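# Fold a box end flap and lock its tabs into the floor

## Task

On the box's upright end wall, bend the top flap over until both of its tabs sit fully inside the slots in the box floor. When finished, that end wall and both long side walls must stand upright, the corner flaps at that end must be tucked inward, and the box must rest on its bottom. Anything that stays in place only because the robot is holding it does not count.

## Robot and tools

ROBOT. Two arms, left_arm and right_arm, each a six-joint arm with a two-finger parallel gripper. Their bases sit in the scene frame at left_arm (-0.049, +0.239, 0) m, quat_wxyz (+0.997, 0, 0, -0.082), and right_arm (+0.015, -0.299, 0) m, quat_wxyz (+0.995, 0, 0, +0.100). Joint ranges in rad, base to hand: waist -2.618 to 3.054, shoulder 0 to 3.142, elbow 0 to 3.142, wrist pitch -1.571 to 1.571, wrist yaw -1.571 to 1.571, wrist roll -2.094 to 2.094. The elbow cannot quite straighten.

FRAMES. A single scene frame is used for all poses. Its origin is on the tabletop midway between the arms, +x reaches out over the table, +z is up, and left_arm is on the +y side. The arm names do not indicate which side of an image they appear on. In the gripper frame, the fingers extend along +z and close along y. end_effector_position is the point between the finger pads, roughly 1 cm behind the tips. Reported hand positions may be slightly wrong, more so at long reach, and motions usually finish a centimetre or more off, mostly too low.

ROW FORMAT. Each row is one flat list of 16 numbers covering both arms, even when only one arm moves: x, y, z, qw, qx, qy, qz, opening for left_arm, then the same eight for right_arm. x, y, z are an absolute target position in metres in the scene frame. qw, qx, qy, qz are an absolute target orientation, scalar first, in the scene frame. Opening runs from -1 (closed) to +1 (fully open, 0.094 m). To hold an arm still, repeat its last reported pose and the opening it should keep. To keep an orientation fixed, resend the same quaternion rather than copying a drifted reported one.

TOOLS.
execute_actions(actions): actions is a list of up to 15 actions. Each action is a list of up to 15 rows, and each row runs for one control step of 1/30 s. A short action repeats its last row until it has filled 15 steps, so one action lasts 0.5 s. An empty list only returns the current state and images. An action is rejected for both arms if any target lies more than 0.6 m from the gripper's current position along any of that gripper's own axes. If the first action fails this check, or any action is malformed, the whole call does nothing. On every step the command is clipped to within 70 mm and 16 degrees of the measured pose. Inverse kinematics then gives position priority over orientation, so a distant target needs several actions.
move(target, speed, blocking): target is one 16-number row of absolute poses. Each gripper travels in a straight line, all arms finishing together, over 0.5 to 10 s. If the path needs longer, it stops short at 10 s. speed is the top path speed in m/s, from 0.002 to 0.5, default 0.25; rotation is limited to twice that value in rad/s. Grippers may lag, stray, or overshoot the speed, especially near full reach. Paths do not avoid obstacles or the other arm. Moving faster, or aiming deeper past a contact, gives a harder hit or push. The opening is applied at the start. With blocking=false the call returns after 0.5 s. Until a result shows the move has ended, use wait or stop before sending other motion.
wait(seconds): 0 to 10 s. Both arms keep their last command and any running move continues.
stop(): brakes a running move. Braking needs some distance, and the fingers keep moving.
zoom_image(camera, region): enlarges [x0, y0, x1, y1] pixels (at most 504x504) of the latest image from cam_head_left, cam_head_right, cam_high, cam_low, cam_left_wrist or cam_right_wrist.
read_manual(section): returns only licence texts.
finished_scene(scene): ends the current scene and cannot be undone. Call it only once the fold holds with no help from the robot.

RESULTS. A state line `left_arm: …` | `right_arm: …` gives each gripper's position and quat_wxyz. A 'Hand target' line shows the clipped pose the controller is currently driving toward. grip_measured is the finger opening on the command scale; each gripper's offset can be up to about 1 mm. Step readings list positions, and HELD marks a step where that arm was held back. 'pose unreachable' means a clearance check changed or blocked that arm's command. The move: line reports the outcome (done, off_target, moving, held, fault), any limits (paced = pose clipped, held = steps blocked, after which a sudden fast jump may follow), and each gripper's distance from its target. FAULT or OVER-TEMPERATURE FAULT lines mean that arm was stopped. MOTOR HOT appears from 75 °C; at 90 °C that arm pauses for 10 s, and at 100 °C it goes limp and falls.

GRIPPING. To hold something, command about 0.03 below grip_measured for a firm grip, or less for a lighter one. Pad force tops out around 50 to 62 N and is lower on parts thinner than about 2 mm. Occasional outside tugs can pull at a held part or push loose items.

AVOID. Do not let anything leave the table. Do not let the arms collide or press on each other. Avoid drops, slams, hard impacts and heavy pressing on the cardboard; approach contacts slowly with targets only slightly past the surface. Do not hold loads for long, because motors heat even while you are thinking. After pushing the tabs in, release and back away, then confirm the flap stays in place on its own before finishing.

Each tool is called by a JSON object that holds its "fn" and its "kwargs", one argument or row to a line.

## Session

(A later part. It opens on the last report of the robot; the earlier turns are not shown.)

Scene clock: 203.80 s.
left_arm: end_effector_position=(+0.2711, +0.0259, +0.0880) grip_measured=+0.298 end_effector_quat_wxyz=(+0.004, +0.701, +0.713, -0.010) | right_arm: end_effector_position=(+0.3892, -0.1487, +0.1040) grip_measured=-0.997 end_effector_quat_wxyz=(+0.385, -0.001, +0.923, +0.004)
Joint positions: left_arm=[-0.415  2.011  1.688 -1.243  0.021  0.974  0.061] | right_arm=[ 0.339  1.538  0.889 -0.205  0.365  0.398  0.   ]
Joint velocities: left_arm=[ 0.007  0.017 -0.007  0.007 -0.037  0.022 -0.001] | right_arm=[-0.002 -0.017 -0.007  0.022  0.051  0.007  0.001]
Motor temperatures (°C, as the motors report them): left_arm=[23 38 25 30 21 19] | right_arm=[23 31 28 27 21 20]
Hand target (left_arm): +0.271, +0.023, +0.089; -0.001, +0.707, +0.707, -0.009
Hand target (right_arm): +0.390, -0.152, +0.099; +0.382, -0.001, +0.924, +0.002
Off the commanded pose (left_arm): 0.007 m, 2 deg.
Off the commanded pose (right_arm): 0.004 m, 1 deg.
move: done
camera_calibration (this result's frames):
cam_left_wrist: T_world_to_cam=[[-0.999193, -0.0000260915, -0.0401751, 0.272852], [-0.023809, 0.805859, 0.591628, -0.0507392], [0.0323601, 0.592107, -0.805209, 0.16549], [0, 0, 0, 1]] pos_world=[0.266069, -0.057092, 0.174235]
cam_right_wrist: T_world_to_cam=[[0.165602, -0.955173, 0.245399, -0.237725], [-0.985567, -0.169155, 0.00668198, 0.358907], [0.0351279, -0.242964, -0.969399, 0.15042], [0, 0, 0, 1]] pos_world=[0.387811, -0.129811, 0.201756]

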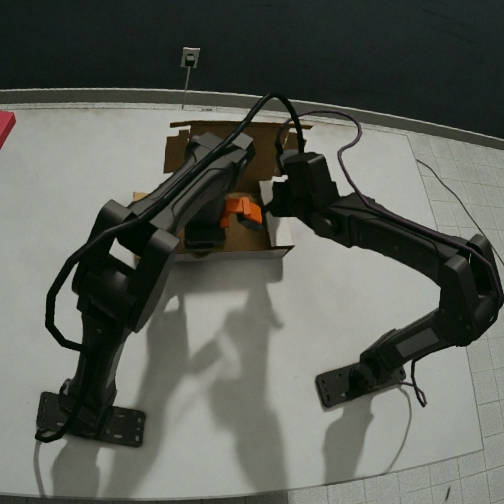

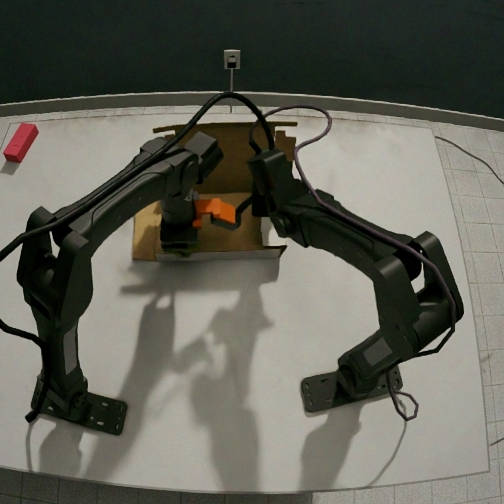

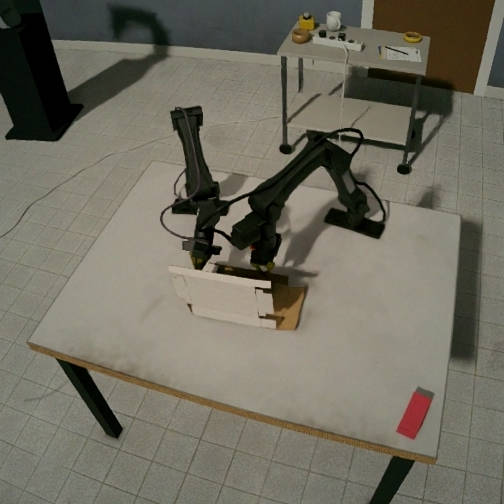

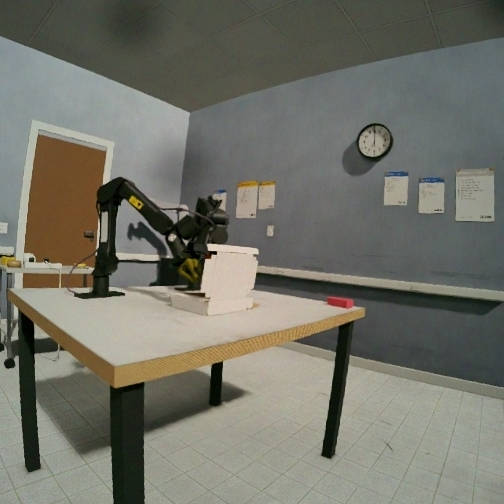

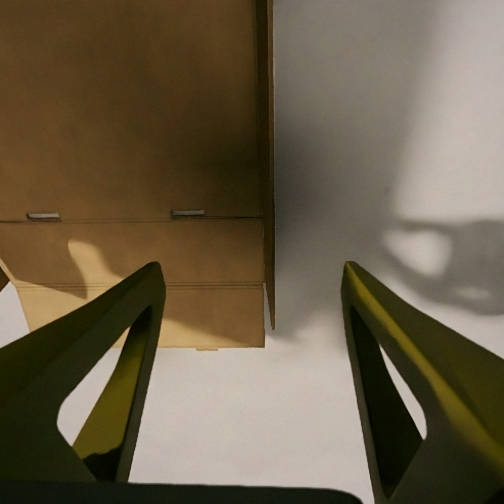

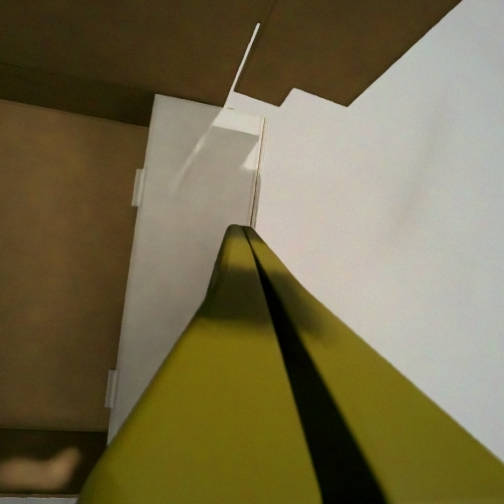

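{"fn": "move", "kwargs": {
  "target": [0.266,0.02,0.022,0,0.707,0.707,0,0.1,0.415,-0.13,0.075,0.383,0,0.924,0,-1],
  "speed": 0.08
}}

{"fn": "move", "kwargs": {
  "target": [0.266,0.02,0.022,0,0.707,0.707,0,-1,0.427,-0.128,0.06,0.383,0,0.924,0,-1],
  "speed": 0.03
}}

Scene clock: 208.57 s.
left_arm: end_effector_position=(+0.2711, +0.0212, +0.0293) grip_measured=+0.102 end_effector_quat_wxyz=(+0.008, +0.706, +0.708, +0.000) | right_arm: end_effector_position=(+0.4070, -0.1380, +0.0663) grip_measured=-0.997 end_effector_quat_wxyz=(+0.368, -0.004, +0.930, -0.005)
Joint positions: left_arm=[-0.434  2.054  1.513 -1.014  0.002  0.97   0.052] | right_arm=[ 0.339  1.702  0.923 -0.116  0.365  0.401  0.   ]
Joint velocities: left_arm=[-0.007 -0.002 -0.002  0.037  0.007  0.022 -0.001] | right_arm=[ 0.002  0.002 -0.007  0.051 -0.007  0.051 -0.001]
Motor temperatures (°C, as the motors report them): left_arm=[23 37 26 29 21 19] | right_arm=[23 31 28 27 21 20]
Hand target (left_arm): +0.266, +0.020, +0.022; -0.001, +0.707, +0.707, +0.000
Hand target (right_arm): +0.414, -0.131, +0.075; +0.383, +0.000, +0.924, +0.000
Off the commanded pose (left_arm): 0.009 m, 1 deg.
Off the commanded pose (right_arm): 0.014 m, 2 deg.
move: off_target (right_arm)
camera_calibration (this result's frames):
cam_left_wrist: T_world_to_cam=[[-0.998057, 0.0147023, -0.0605517, 0.270451], [-0.0244913, 0.800995, 0.59817, -0.0121464], [0.0572961, 0.59849, -0.799079, 0.11389], [0, 0, 0, 1]] pos_world=[0.263103, -0.0624089, 0.114649]
cam_right_wrist: T_world_to_cam=[[0.17303, -0.950485, 0.258144, -0.22448], [-0.984917, -0.167028, 0.045179, 0.376003], [0.000175188, -0.262067, -0.96505, 0.127128], [0, 0, 0, 1]] pos_world=[0.409151, -0.117246, 0.163646]

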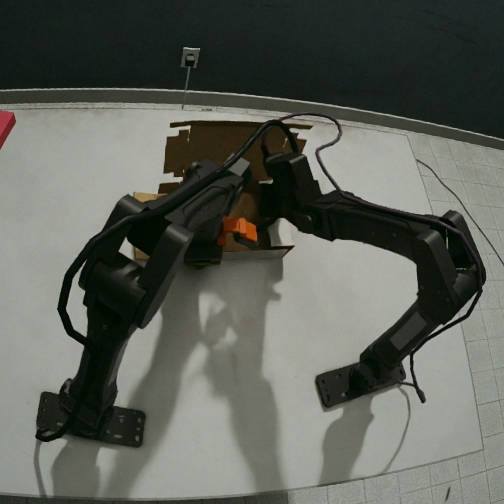

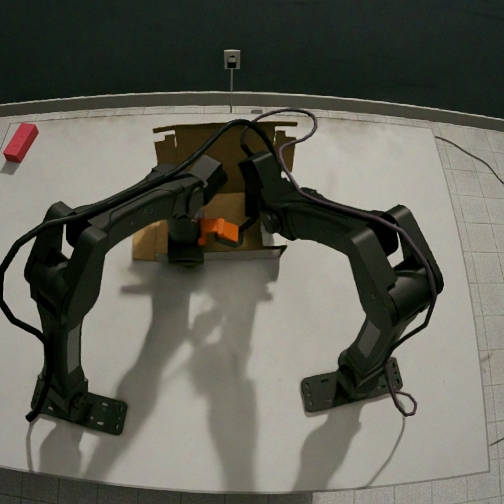

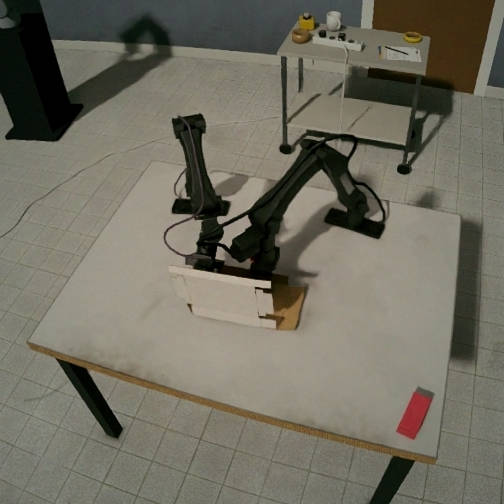

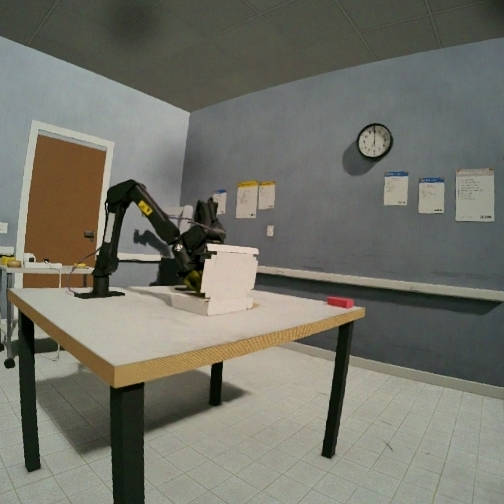

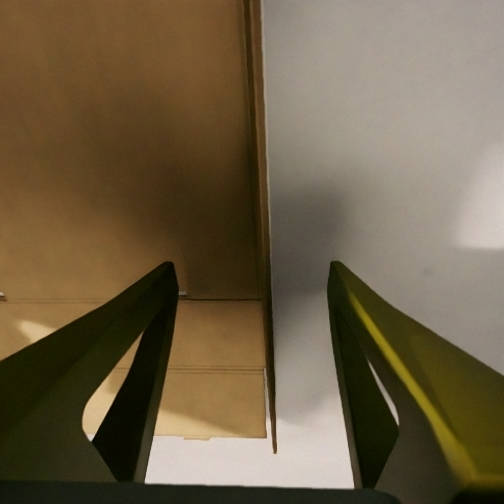

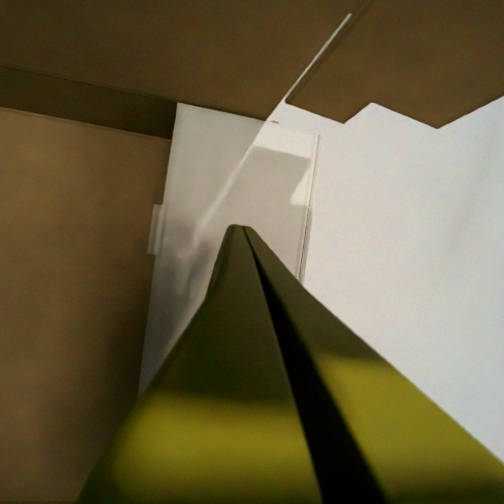

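Scene clock: 209.63 s.
left_arm: end_effector_position=(+0.2757, +0.0210, +0.0304) grip_measured=-0.981 end_effector_quat_wxyz=(+0.016, +0.704, +0.710, +0.009) | right_arm: end_effector_position=(+0.4202, -0.1303, +0.0575) grip_measured=-0.997 end_effector_quat_wxyz=(+0.377, -0.002, +0.926, -0.000)
Joint positions: left_arm=[-0.434  2.051  1.513 -0.999 -0.011  0.964  0.001] | right_arm=[ 0.339  1.768  0.945 -0.051  0.366  0.401  0.   ]
Joint velocities: left_arm=[-0.022 -0.002 -0.002 -0.022 -0.007  0.022 -0.   ] | right_arm=[-0.017 -0.002 -0.007  0.007  0.022 -0.022  0.   ]
Motor temperatures (°C, as the motors report them): left_arm=[23 37 26 29 21 19] | right_arm=[23 31 28 27 21 20]
Hand target (left_arm): +0.266, +0.020, +0.022; +0.000, +0.707, +0.707, +0.000
Hand target (right_arm): +0.427, -0.128, +0.060; +0.383, -0.000, +0.924, +0.000
Off the commanded pose (left_arm): 0.013 m, 2 deg.
Off the commanded pose (right_arm): 0.008 m, 1 deg.
move: off_target (left_arm)
camera_calibration (this result's frames):
cam_left_wrist: T_world_to_cam=[[-0.99654, 0.00874979, -0.0826501, 0.275519], [-0.042613, 0.799995, 0.598491, -0.00752034], [0.0713564, 0.599943, -0.796854, 0.110633], [0, 0, 0, 1]] pos_world=[0.266351, -0.0627682, 0.115431]
cam_right_wrist: T_world_to_cam=[[0.167737, -0.953278, 0.251248, -0.214911], [-0.98566, -0.166923, 0.0247086, 0.392116], [0.0183848, -0.251789, -0.967607, 0.114467], [0, 0, 0, 1]] pos_world=[0.420437, -0.110595, 0.155067]

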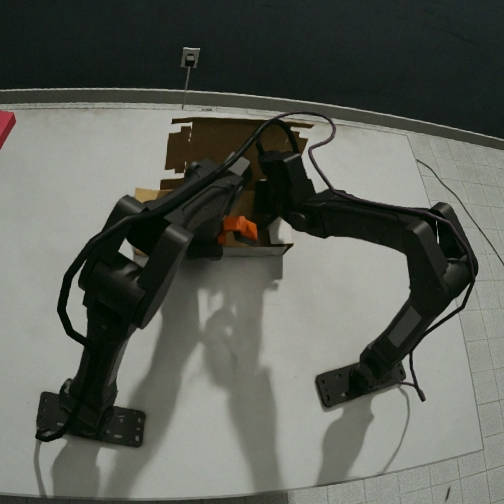

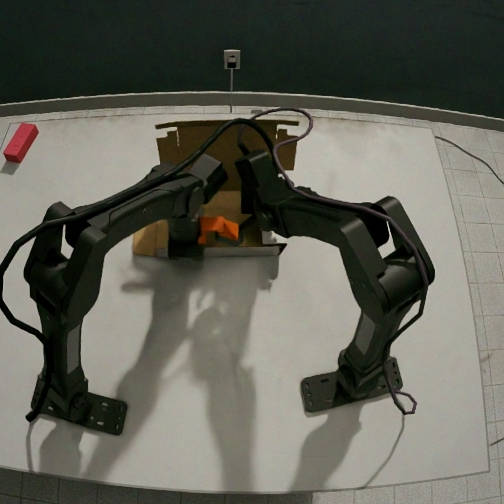

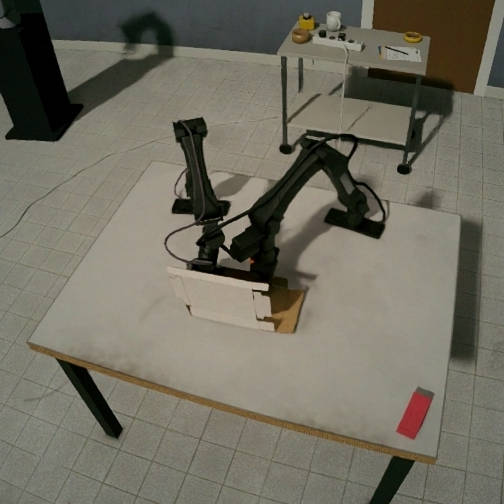

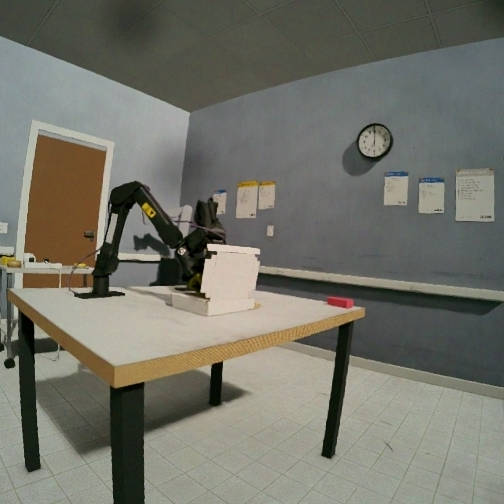

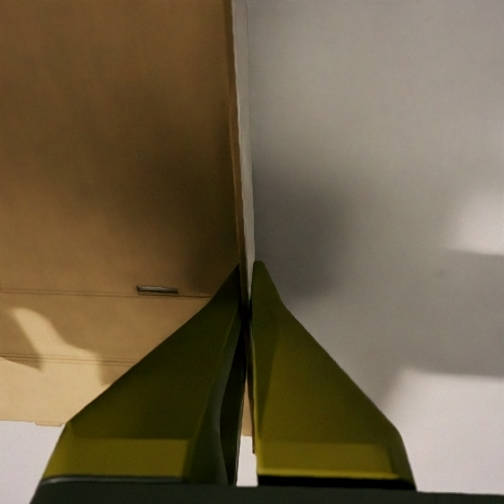

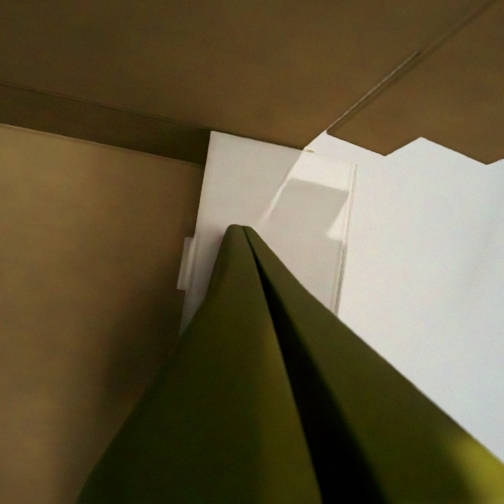

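{"fn": "move", "kwargs": {
  "target": [0.266,0.02,0.022,0,0.707,0.707,0,-1,0.455,-0.128,0.055,0.383,0,0.924,0,-1],
  "speed": 0.02
}}

Scene clock: 213.07 s.
left_arm: end_effector_position=(+0.2780, +0.0209, +0.0305) grip_measured=-0.981 end_effector_quat_wxyz=(+0.019, +0.703, +0.711, +0.013) | right_arm: end_effector_position=(+0.4494, -0.1272, +0.0569) grip_measured=-0.997 end_effector_quat_wxyz=(+0.385, -0.001, +0.923, +0.001)
Joint positions: left_arm=[-0.434  2.051  1.513 -0.991 -0.018  0.962  0.001] | right_arm=[ 0.306  1.855  1.041 -0.033  0.35   0.371  0.   ]
Joint velocities: left_arm=[-0.002 -0.002 -0.007  0.051 -0.022 -0.037  0.   ] | right_arm=[-0.007  0.012 -0.007  0.037  0.037  0.037 -0.   ]
Motor temperatures (°C, as the motors report them): left_arm=[23 37 26 28 21 19] | right_arm=[23 31 28 28 21 20]
Hand target (left_arm): +0.266, +0.020, +0.022; -0.000, +0.707, +0.707, -0.000
Hand target (right_arm): +0.455, -0.129, +0.055; +0.383, +0.000, +0.924, +0.000
Off the commanded pose (left_arm): 0.015 m, 3 deg.
Off the commanded pose (right_arm): 0.006 m, 0 deg.
move: off_target (left_arm)
camera_calibration (this result's frames):
cam_left_wrist: T_world_to_cam=[[-0.995689, 0.00631367, -0.0925378, 0.277852], [-0.0505835, 0.799297, 0.598803, -0.00516775], [0.0777458, 0.600903, -0.795532, 0.108775], [0, 0, 0, 1]] pos_world=[0.267936, -0.062987, 0.11534]
cam_right_wrist: T_world_to_cam=[[0.162613, -0.954111, 0.251454, -0.214516], [-0.986114, -0.165861, 0.00837022, 0.422694], [0.0337203, -0.249323, -0.967833, 0.107536], [0, 0, 0, 1]] pos_world=[0.448081, -0.107753, 0.15448]

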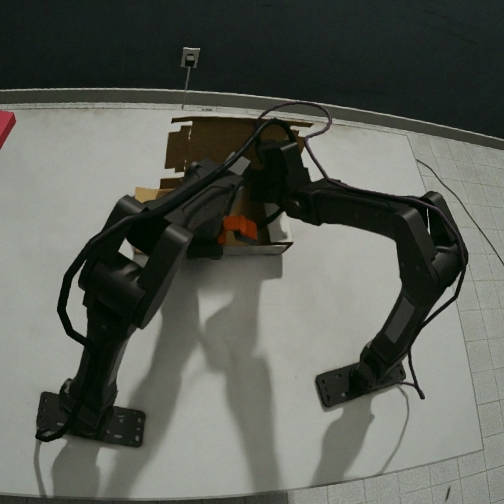

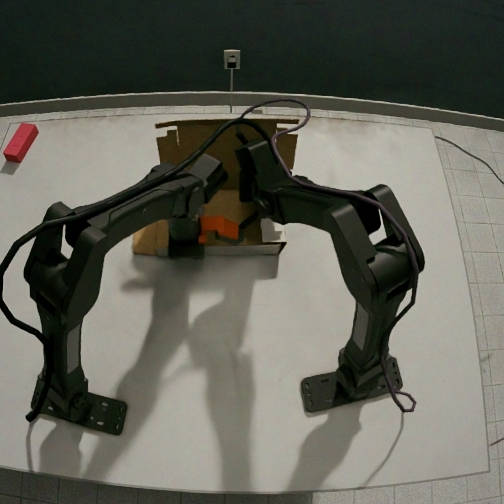

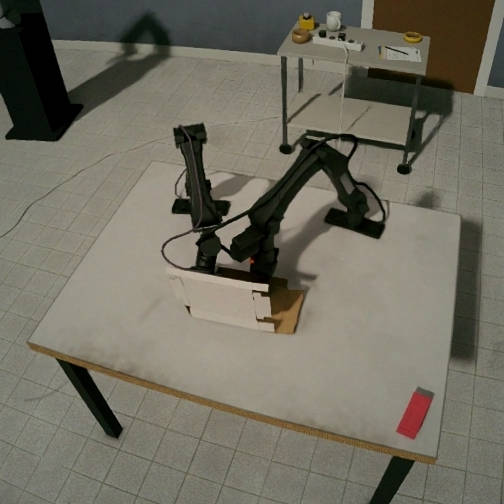

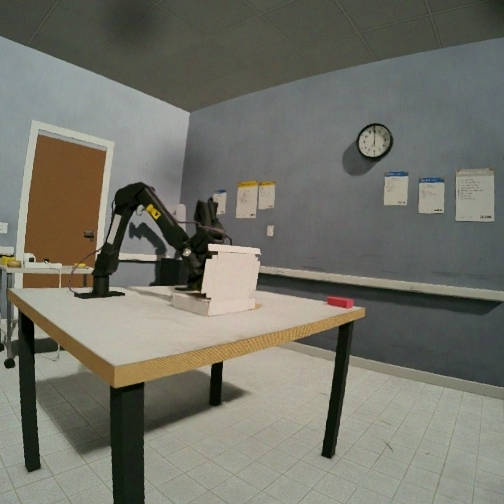

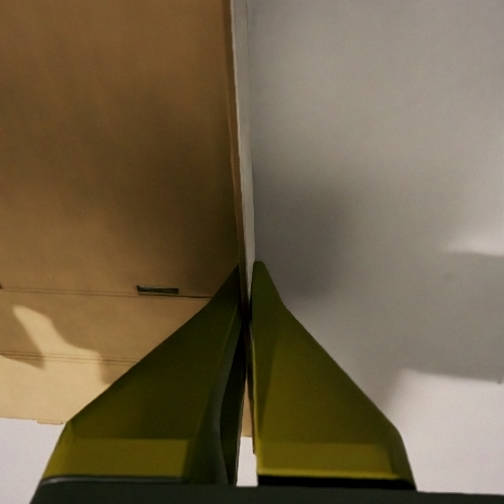

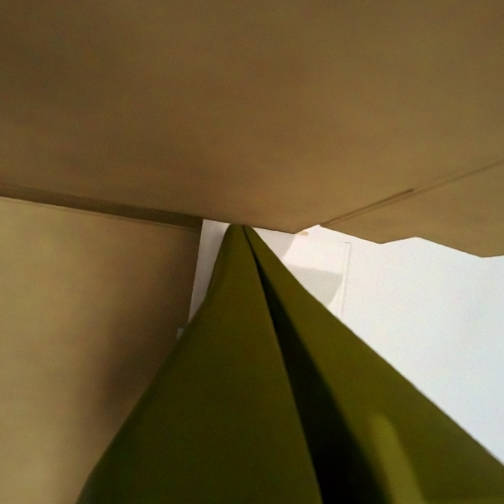

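{"fn": "move", "kwargs": {
  "target": [0.262,0.02,0.022,0,0.707,0.707,0,-1,0.472,-0.126,0.042,0.383,0,0.924,0,-1],
  "speed": 0.015
}}

Scene clock: 216.43 s.
left_arm: end_effector_position=(+0.2865, +0.0192, +0.0310) grip_measured=-0.981 end_effector_quat_wxyz=(+0.033, +0.691, +0.721, +0.024) | right_arm: end_effector_position=(+0.4682, -0.1207, +0.0542) grip_measured=-0.997 end_effector_quat_wxyz=(+0.396, -0.001, +0.918, +0.007)
Joint positions: left_arm=[-0.434  2.051  1.513 -0.959 -0.037  0.931  0.001] | right_arm=[0.297 1.918 1.094 0.008 0.341 0.358 0.   ]
Joint velocities: left_arm=[-0.002 -0.007 -0.002  0.022 -0.007 -0.007  0.   ] | right_arm=[-0.002  0.002 -0.007  0.051  0.022  0.022 -0.   ]
Motor temperatures (°C, as the motors report them): left_arm=[23 38 25 28 21 19] | right_arm=[23 32 28 28 21 20]
Hand target (left_arm): +0.263, +0.021, +0.023; +0.000, +0.706, +0.708, -0.000
Hand target (right_arm): +0.471, -0.127, +0.042; +0.383, +0.000, +0.924, +0.000
Off the commanded pose (left_arm): 0.026 m, 5 deg.
Off the commanded pose (right_arm): 0.014 m, 2 deg.
move: off_target (left_arm, right_arm)
camera_calibration (this result's frames):
cam_left_wrist: T_world_to_cam=[[-0.991253, -0.0255366, -0.129478, 0.28692], [-0.0979897, 0.799601, 0.592483, 0.0100824], [0.0884008, 0.599989, -0.795109, 0.106533], [0, 0, 0, 1]] pos_world=[0.275981, -0.0646534, 0.115881]
cam_right_wrist: T_world_to_cam=[[0.161311, -0.955995, 0.245054, -0.209927], [-0.985154, -0.17076, -0.0176659, 0.442759], [0.0587339, -0.238566, -0.969348, 0.0956728], [0, 0, 0, 1]] pos_world=[0.464431, -0.102259, 0.152005]

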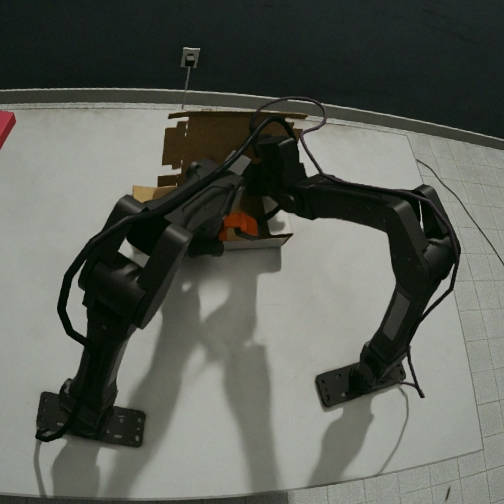

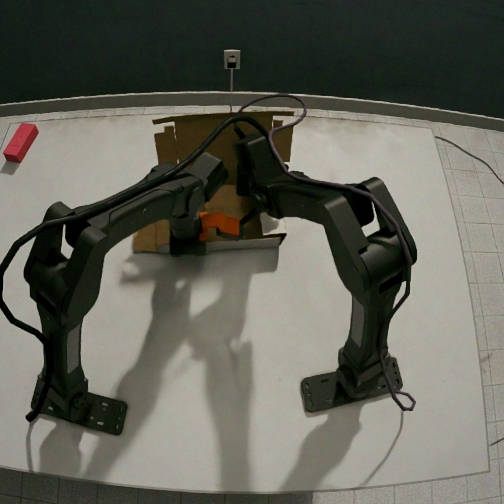

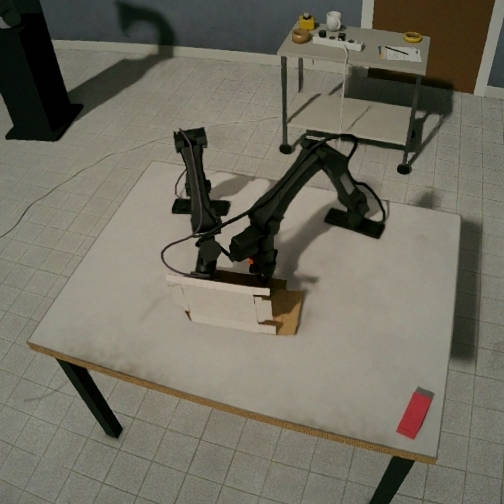

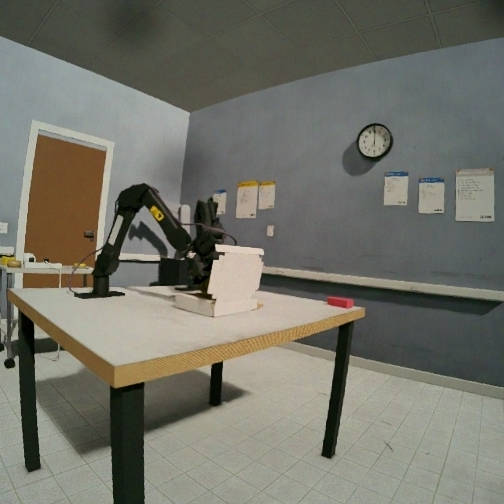

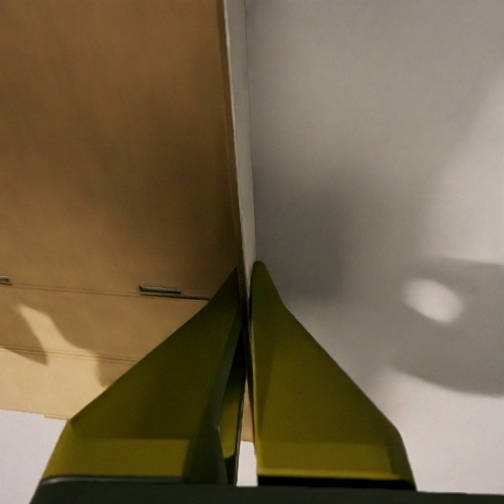

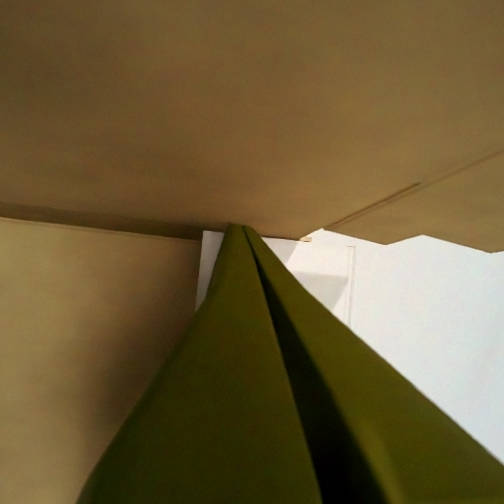

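{"fn": "move", "kwargs": {
  "target": [0.262,0.02,0.022,0,0.707,0.707,0,-1,0.455,-0.122,0.028,0.383,0,0.924,0,-1],
  "speed": 0.015
}}

Scene clock: 223.07 s.
left_arm: end_effector_position=(+0.2879, +0.0196, +0.0311) grip_measured=-0.981 end_effector_quat_wxyz=(+0.035, +0.689, +0.723, +0.028) | right_arm: end_effector_position=(+0.4686, -0.1203, +0.0537) grip_measured=-0.997 end_effector_quat_wxyz=(+0.415, +0.008, +0.910, +0.009)
Joint positions: left_arm=[-0.434  2.051  1.513 -0.955 -0.043  0.927  0.001] | right_arm=[0.305 1.918 1.056 0.085 0.365 0.369 0.   ]
Joint velocities: left_arm=[-0.002  0.002  0.012 -0.051 -0.037  0.051  0.001] | right_arm=[ 0.007 -0.002 -0.002 -0.007  0.037  0.007  0.   ]
Motor temperatures (°C, as the motors report them): left_arm=[23 38 25 27 21 19] | right_arm=[23 32 28 28 21 20]
Hand target (left_arm): +0.263, +0.021, +0.023; +0.001, +0.706, +0.708, -0.000
Hand target (right_arm): +0.454, -0.123, +0.029; +0.383, +0.000, +0.924, -0.000
Off the commanded pose (left_arm): 0.028 m, 6 deg.
Off the commanded pose (right_arm): 0.029 m, 4 deg.
move: off_target (left_arm, right_arm)
camera_calibration (this result's frames):
cam_left_wrist: T_world_to_cam=[[-0.990216, -0.0301687, -0.136245, 0.288365], [-0.106029, 0.797421, 0.594035, 0.012123], [0.0907232, 0.602669, -0.792818, 0.105453], [0, 0, 0, 1]] pos_world=[0.277262, -0.0645206, 0.115692]
cam_right_wrist: T_world_to_cam=[[0.136781, -0.961098, 0.23996, -0.198304], [-0.985977, -0.155467, -0.0606616, 0.447743], [0.0956077, -0.228298, -0.968886, 0.0791112], [0, 0, 0, 1]] pos_world=[0.461025, -0.102919, 0.151396]

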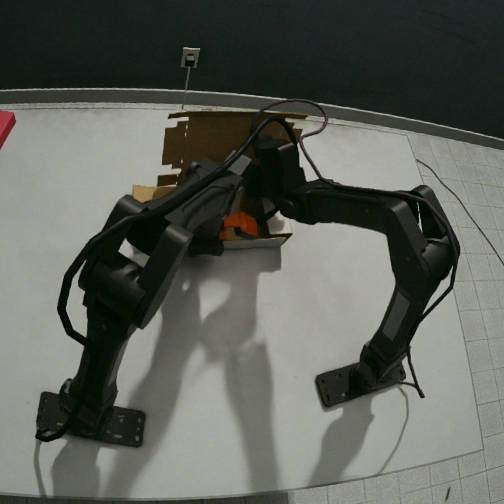

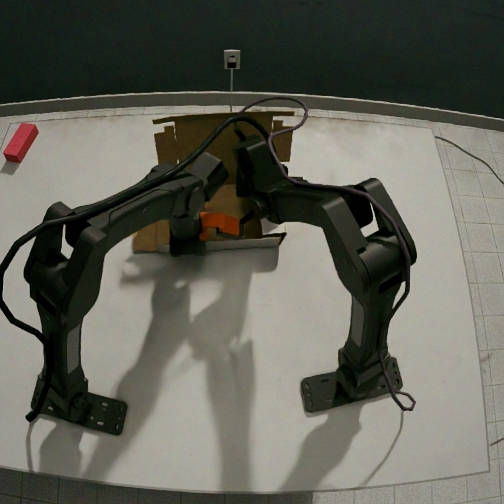

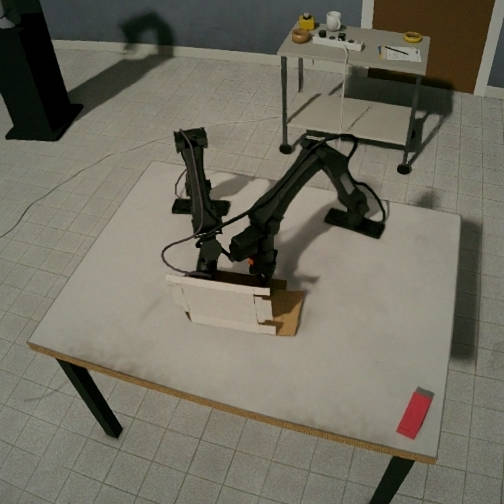

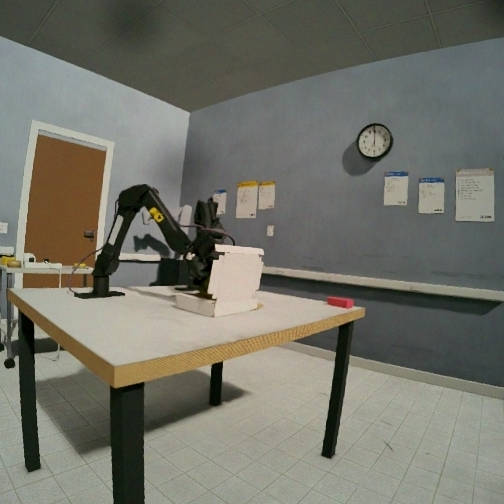

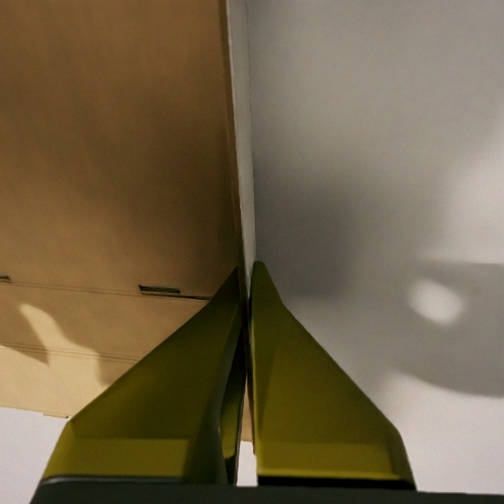

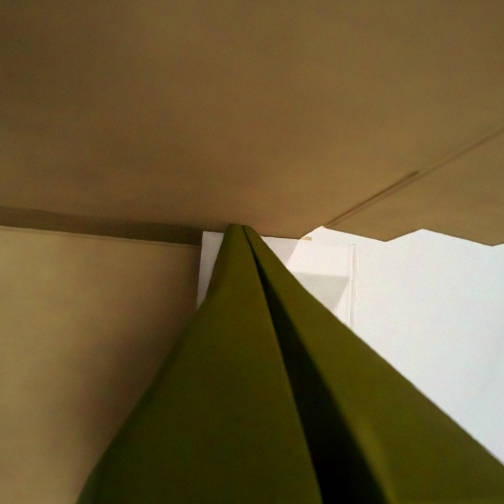

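{"fn": "move", "kwargs": {
  "target": [0.262,0.03,0.024,0,0.707,0.707,0,-1,0.43,-0.115,0.075,0.383,0,0.924,0,-1],
  "speed": 0.05
}}

{"fn": "move", "kwargs": {
  "target": [0.25,0.04,0.024,0,0.707,0.707,0,-1,0.41,-0.09,0.075,0.383,0,0.924,0,-1],
  "speed": 0.03
}}

Scene clock: 229.43 s.
left_arm: end_effector_position=(+0.2764, +0.0231, +0.0291) grip_measured=-0.981 end_effector_quat_wxyz=(+0.023, +0.705, +0.709, +0.016) | right_arm: end_effector_position=(+0.4360, -0.1123, +0.0717) grip_measured=-0.997 end_effector_quat_wxyz=(+0.384, -0.002, +0.923, +0.004)
Joint positions: left_arm=[-0.434  2.035  1.482 -0.967 -0.023  0.968  0.001] | right_arm=[ 0.359  1.811  1.056 -0.106  0.377  0.413  0.   ]
Joint velocities: left_arm=[ 0.002  0.002  0.012  0.037 -0.037 -0.022 -0.   ] | right_arm=[-0.007 -0.002 -0.002 -0.022  0.022 -0.051  0.   ]
Motor temperatures (°C, as the motors report them): left_arm=[23 38 25 27 21 19] | right_arm=[23 33 28 28 21 20]
Hand target (left_arm): +0.262, +0.030, +0.025; +0.001, +0.707, +0.708, -0.001
Hand target (right_arm): +0.431, -0.114, +0.075; +0.383, -0.000, +0.924, -0.001
Off the commanded pose (left_arm): 0.017 m, 3 deg.
Off the commanded pose (right_arm): 0.007 m, 1 deg.
move: off_target (left_arm)
camera_calibration (this result's frames):
cam_left_wrist: T_world_to_cam=[[-0.994536, 0.0116668, -0.103743, 0.276074], [-0.0529421, 0.800113, 0.597509, -0.00549522], [0.0899773, 0.599736, -0.795123, 0.103108], [0, 0, 0, 1]] pos_world=[0.264997, -0.0606618, 0.113908]
cam_right_wrist: T_world_to_cam=[[0.168074, -0.954534, 0.246203, -0.203841], [-0.985209, -0.17111, 0.00916915, 0.410847], [0.0333755, -0.244102, -0.969175, 0.126935], [0, 0, 0, 1]] pos_world=[0.434794, -0.093288, 0.169442]

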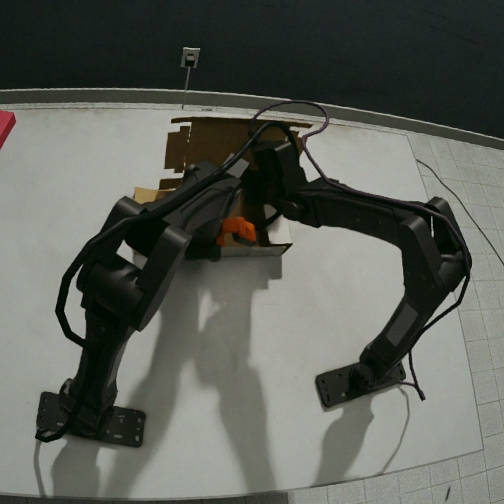

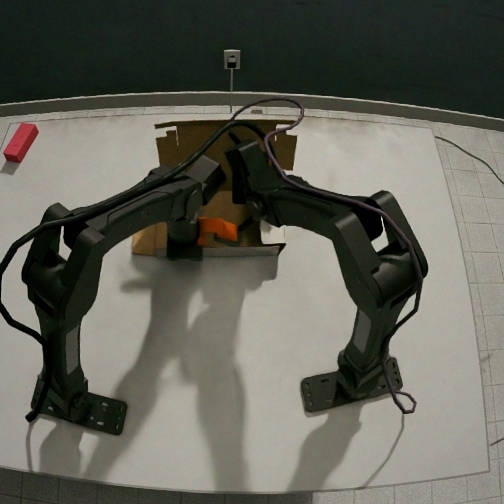

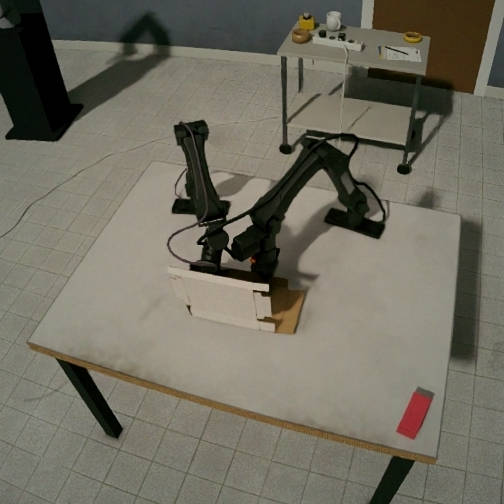

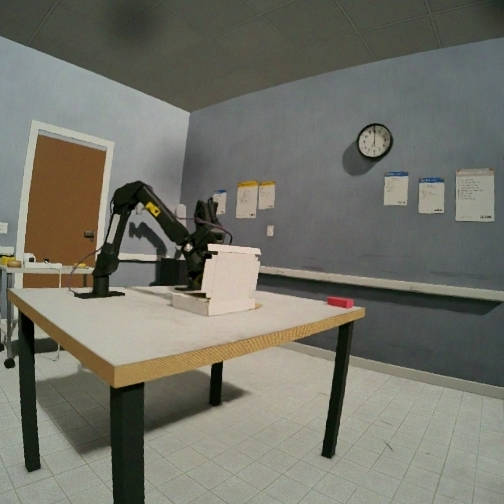

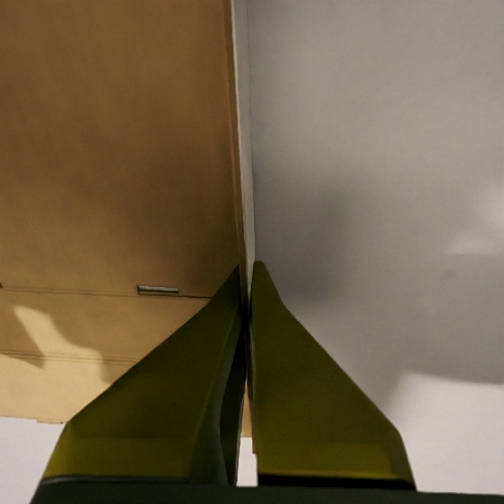

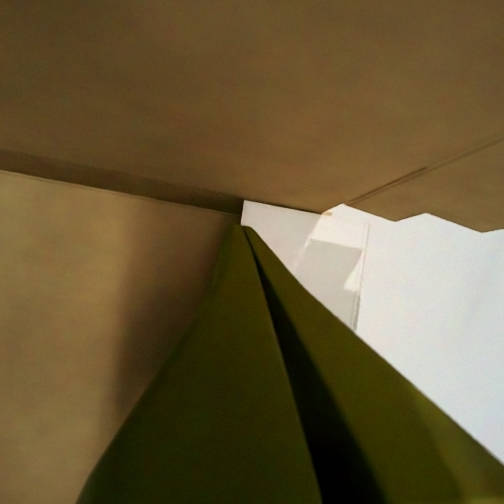

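Scene clock: 230.80 s.
left_arm: end_effector_position=(+0.2616, +0.0321, +0.0290) grip_measured=-0.981 end_effector_quat_wxyz=(+0.019, +0.707, +0.707, +0.013) | right_arm: end_effector_position=(+0.4352, -0.1104, +0.0717) grip_measured=-0.997 end_effector_quat_wxyz=(+0.384, -0.002, +0.923, +0.006)
Joint positions: left_arm=[-0.434  1.98   1.402 -0.951 -0.018  0.972  0.001] | right_arm=[ 0.363  1.811  1.056 -0.106  0.376  0.417  0.   ]
Joint velocities: left_arm=[-0.007  0.007 -0.007  0.037  0.037 -0.051 -0.   ] | right_arm=[-0.022  0.002  0.022  0.051  0.022  0.007 -0.   ]
Motor temperatures (°C, as the motors report them): left_arm=[23 38 25 27 21 19] | right_arm=[23 33 28 28 21 20]
Hand target (left_arm): +0.250, +0.040, +0.024; +0.000, +0.707, +0.707, -0.001
Hand target (right_arm): +0.435, -0.111, +0.072; +0.384, -0.002, +0.923, +0.005
Off the commanded pose (left_arm): 0.015 m, 3 deg.
Off the commanded pose (right_arm): 0.033 m, 1 deg.
move: held (right_arm), off_target (left_arm); limits=held; held on 41 of 41 steps (left_arm, right_arm), including the last (right_arm)
pose unreachable (left arm): on one or more control steps of this call, first in action 0 (counted from 0), this arm could not follow its commanded pose, so it was not sent that pose on those steps. It may still have moved: this result reports where it is.
cause: the commanded pose would bring a part of the arm too close to another arm (this arm's wrist (the part past joint 4) and the other arm's wrist (the part past joint 4)).
pose unreachable (right arm): on one or more control steps of this call, first in action 0 (counted from 0), this arm could not follow its commanded pose, so it was not sent that pose on those steps. On the call's last step it was still not sent that pose. It may still have moved: this result reports where it is.
cause: the commanded pose would bring a part of the arm too close to another arm (this arm's wrist (the part past joint 4) and the other arm's wrist (the part past joint 4)).
camera_calibration (this result's frames):
cam_left_wrist: T_world_to_cam=[[-0.995485, 0.0165738, -0.0934628, 0.261001], [-0.0429295, 0.79957, 0.599037, -0.0161288], [0.0846584, 0.600344, -0.795248, 0.100356], [0, 0, 0, 1]] pos_world=[0.250634, -0.0516775, 0.113863]
cam_right_wrist: T_world_to_cam=[[0.170327, -0.954865, 0.243353, -0.202702], [-0.984815, -0.173374, 0.00900578, 0.409945], [0.0335919, -0.241192, -0.969896, 0.127666], [0, 0, 0, 1]] pos_world=[0.433957, -0.0916874, 0.169459]

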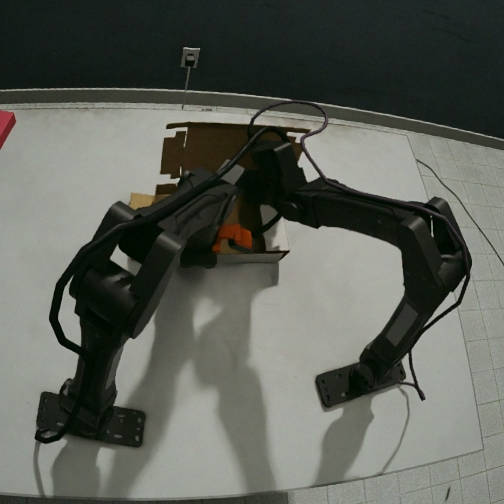

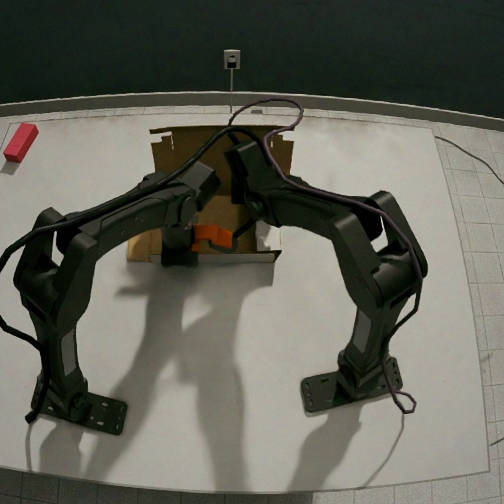

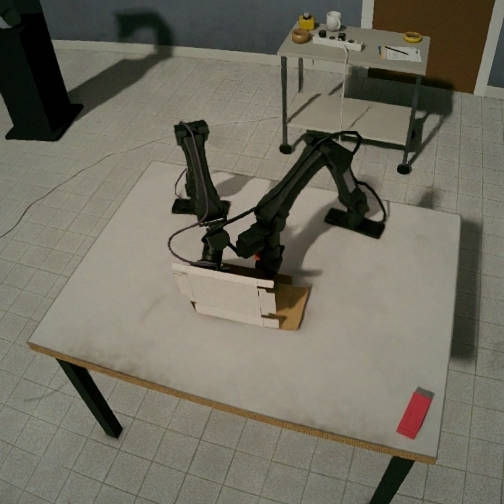

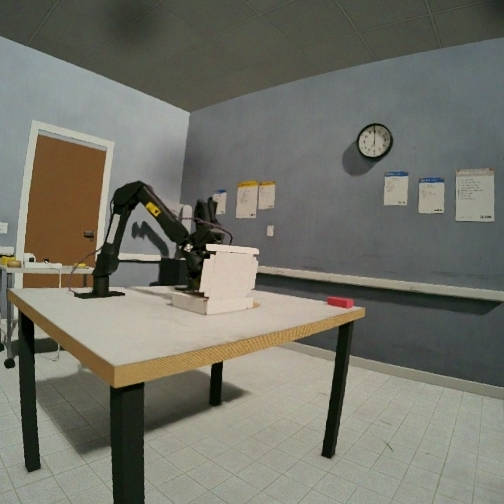

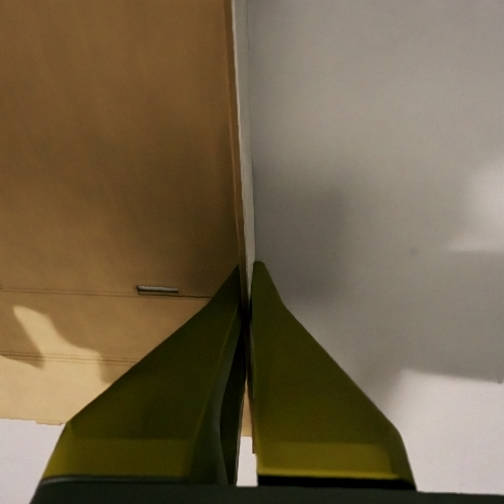

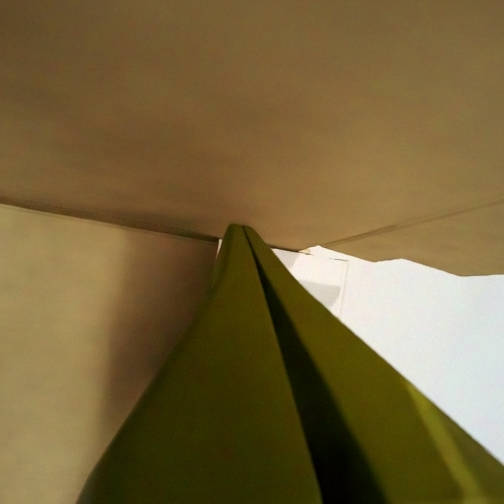

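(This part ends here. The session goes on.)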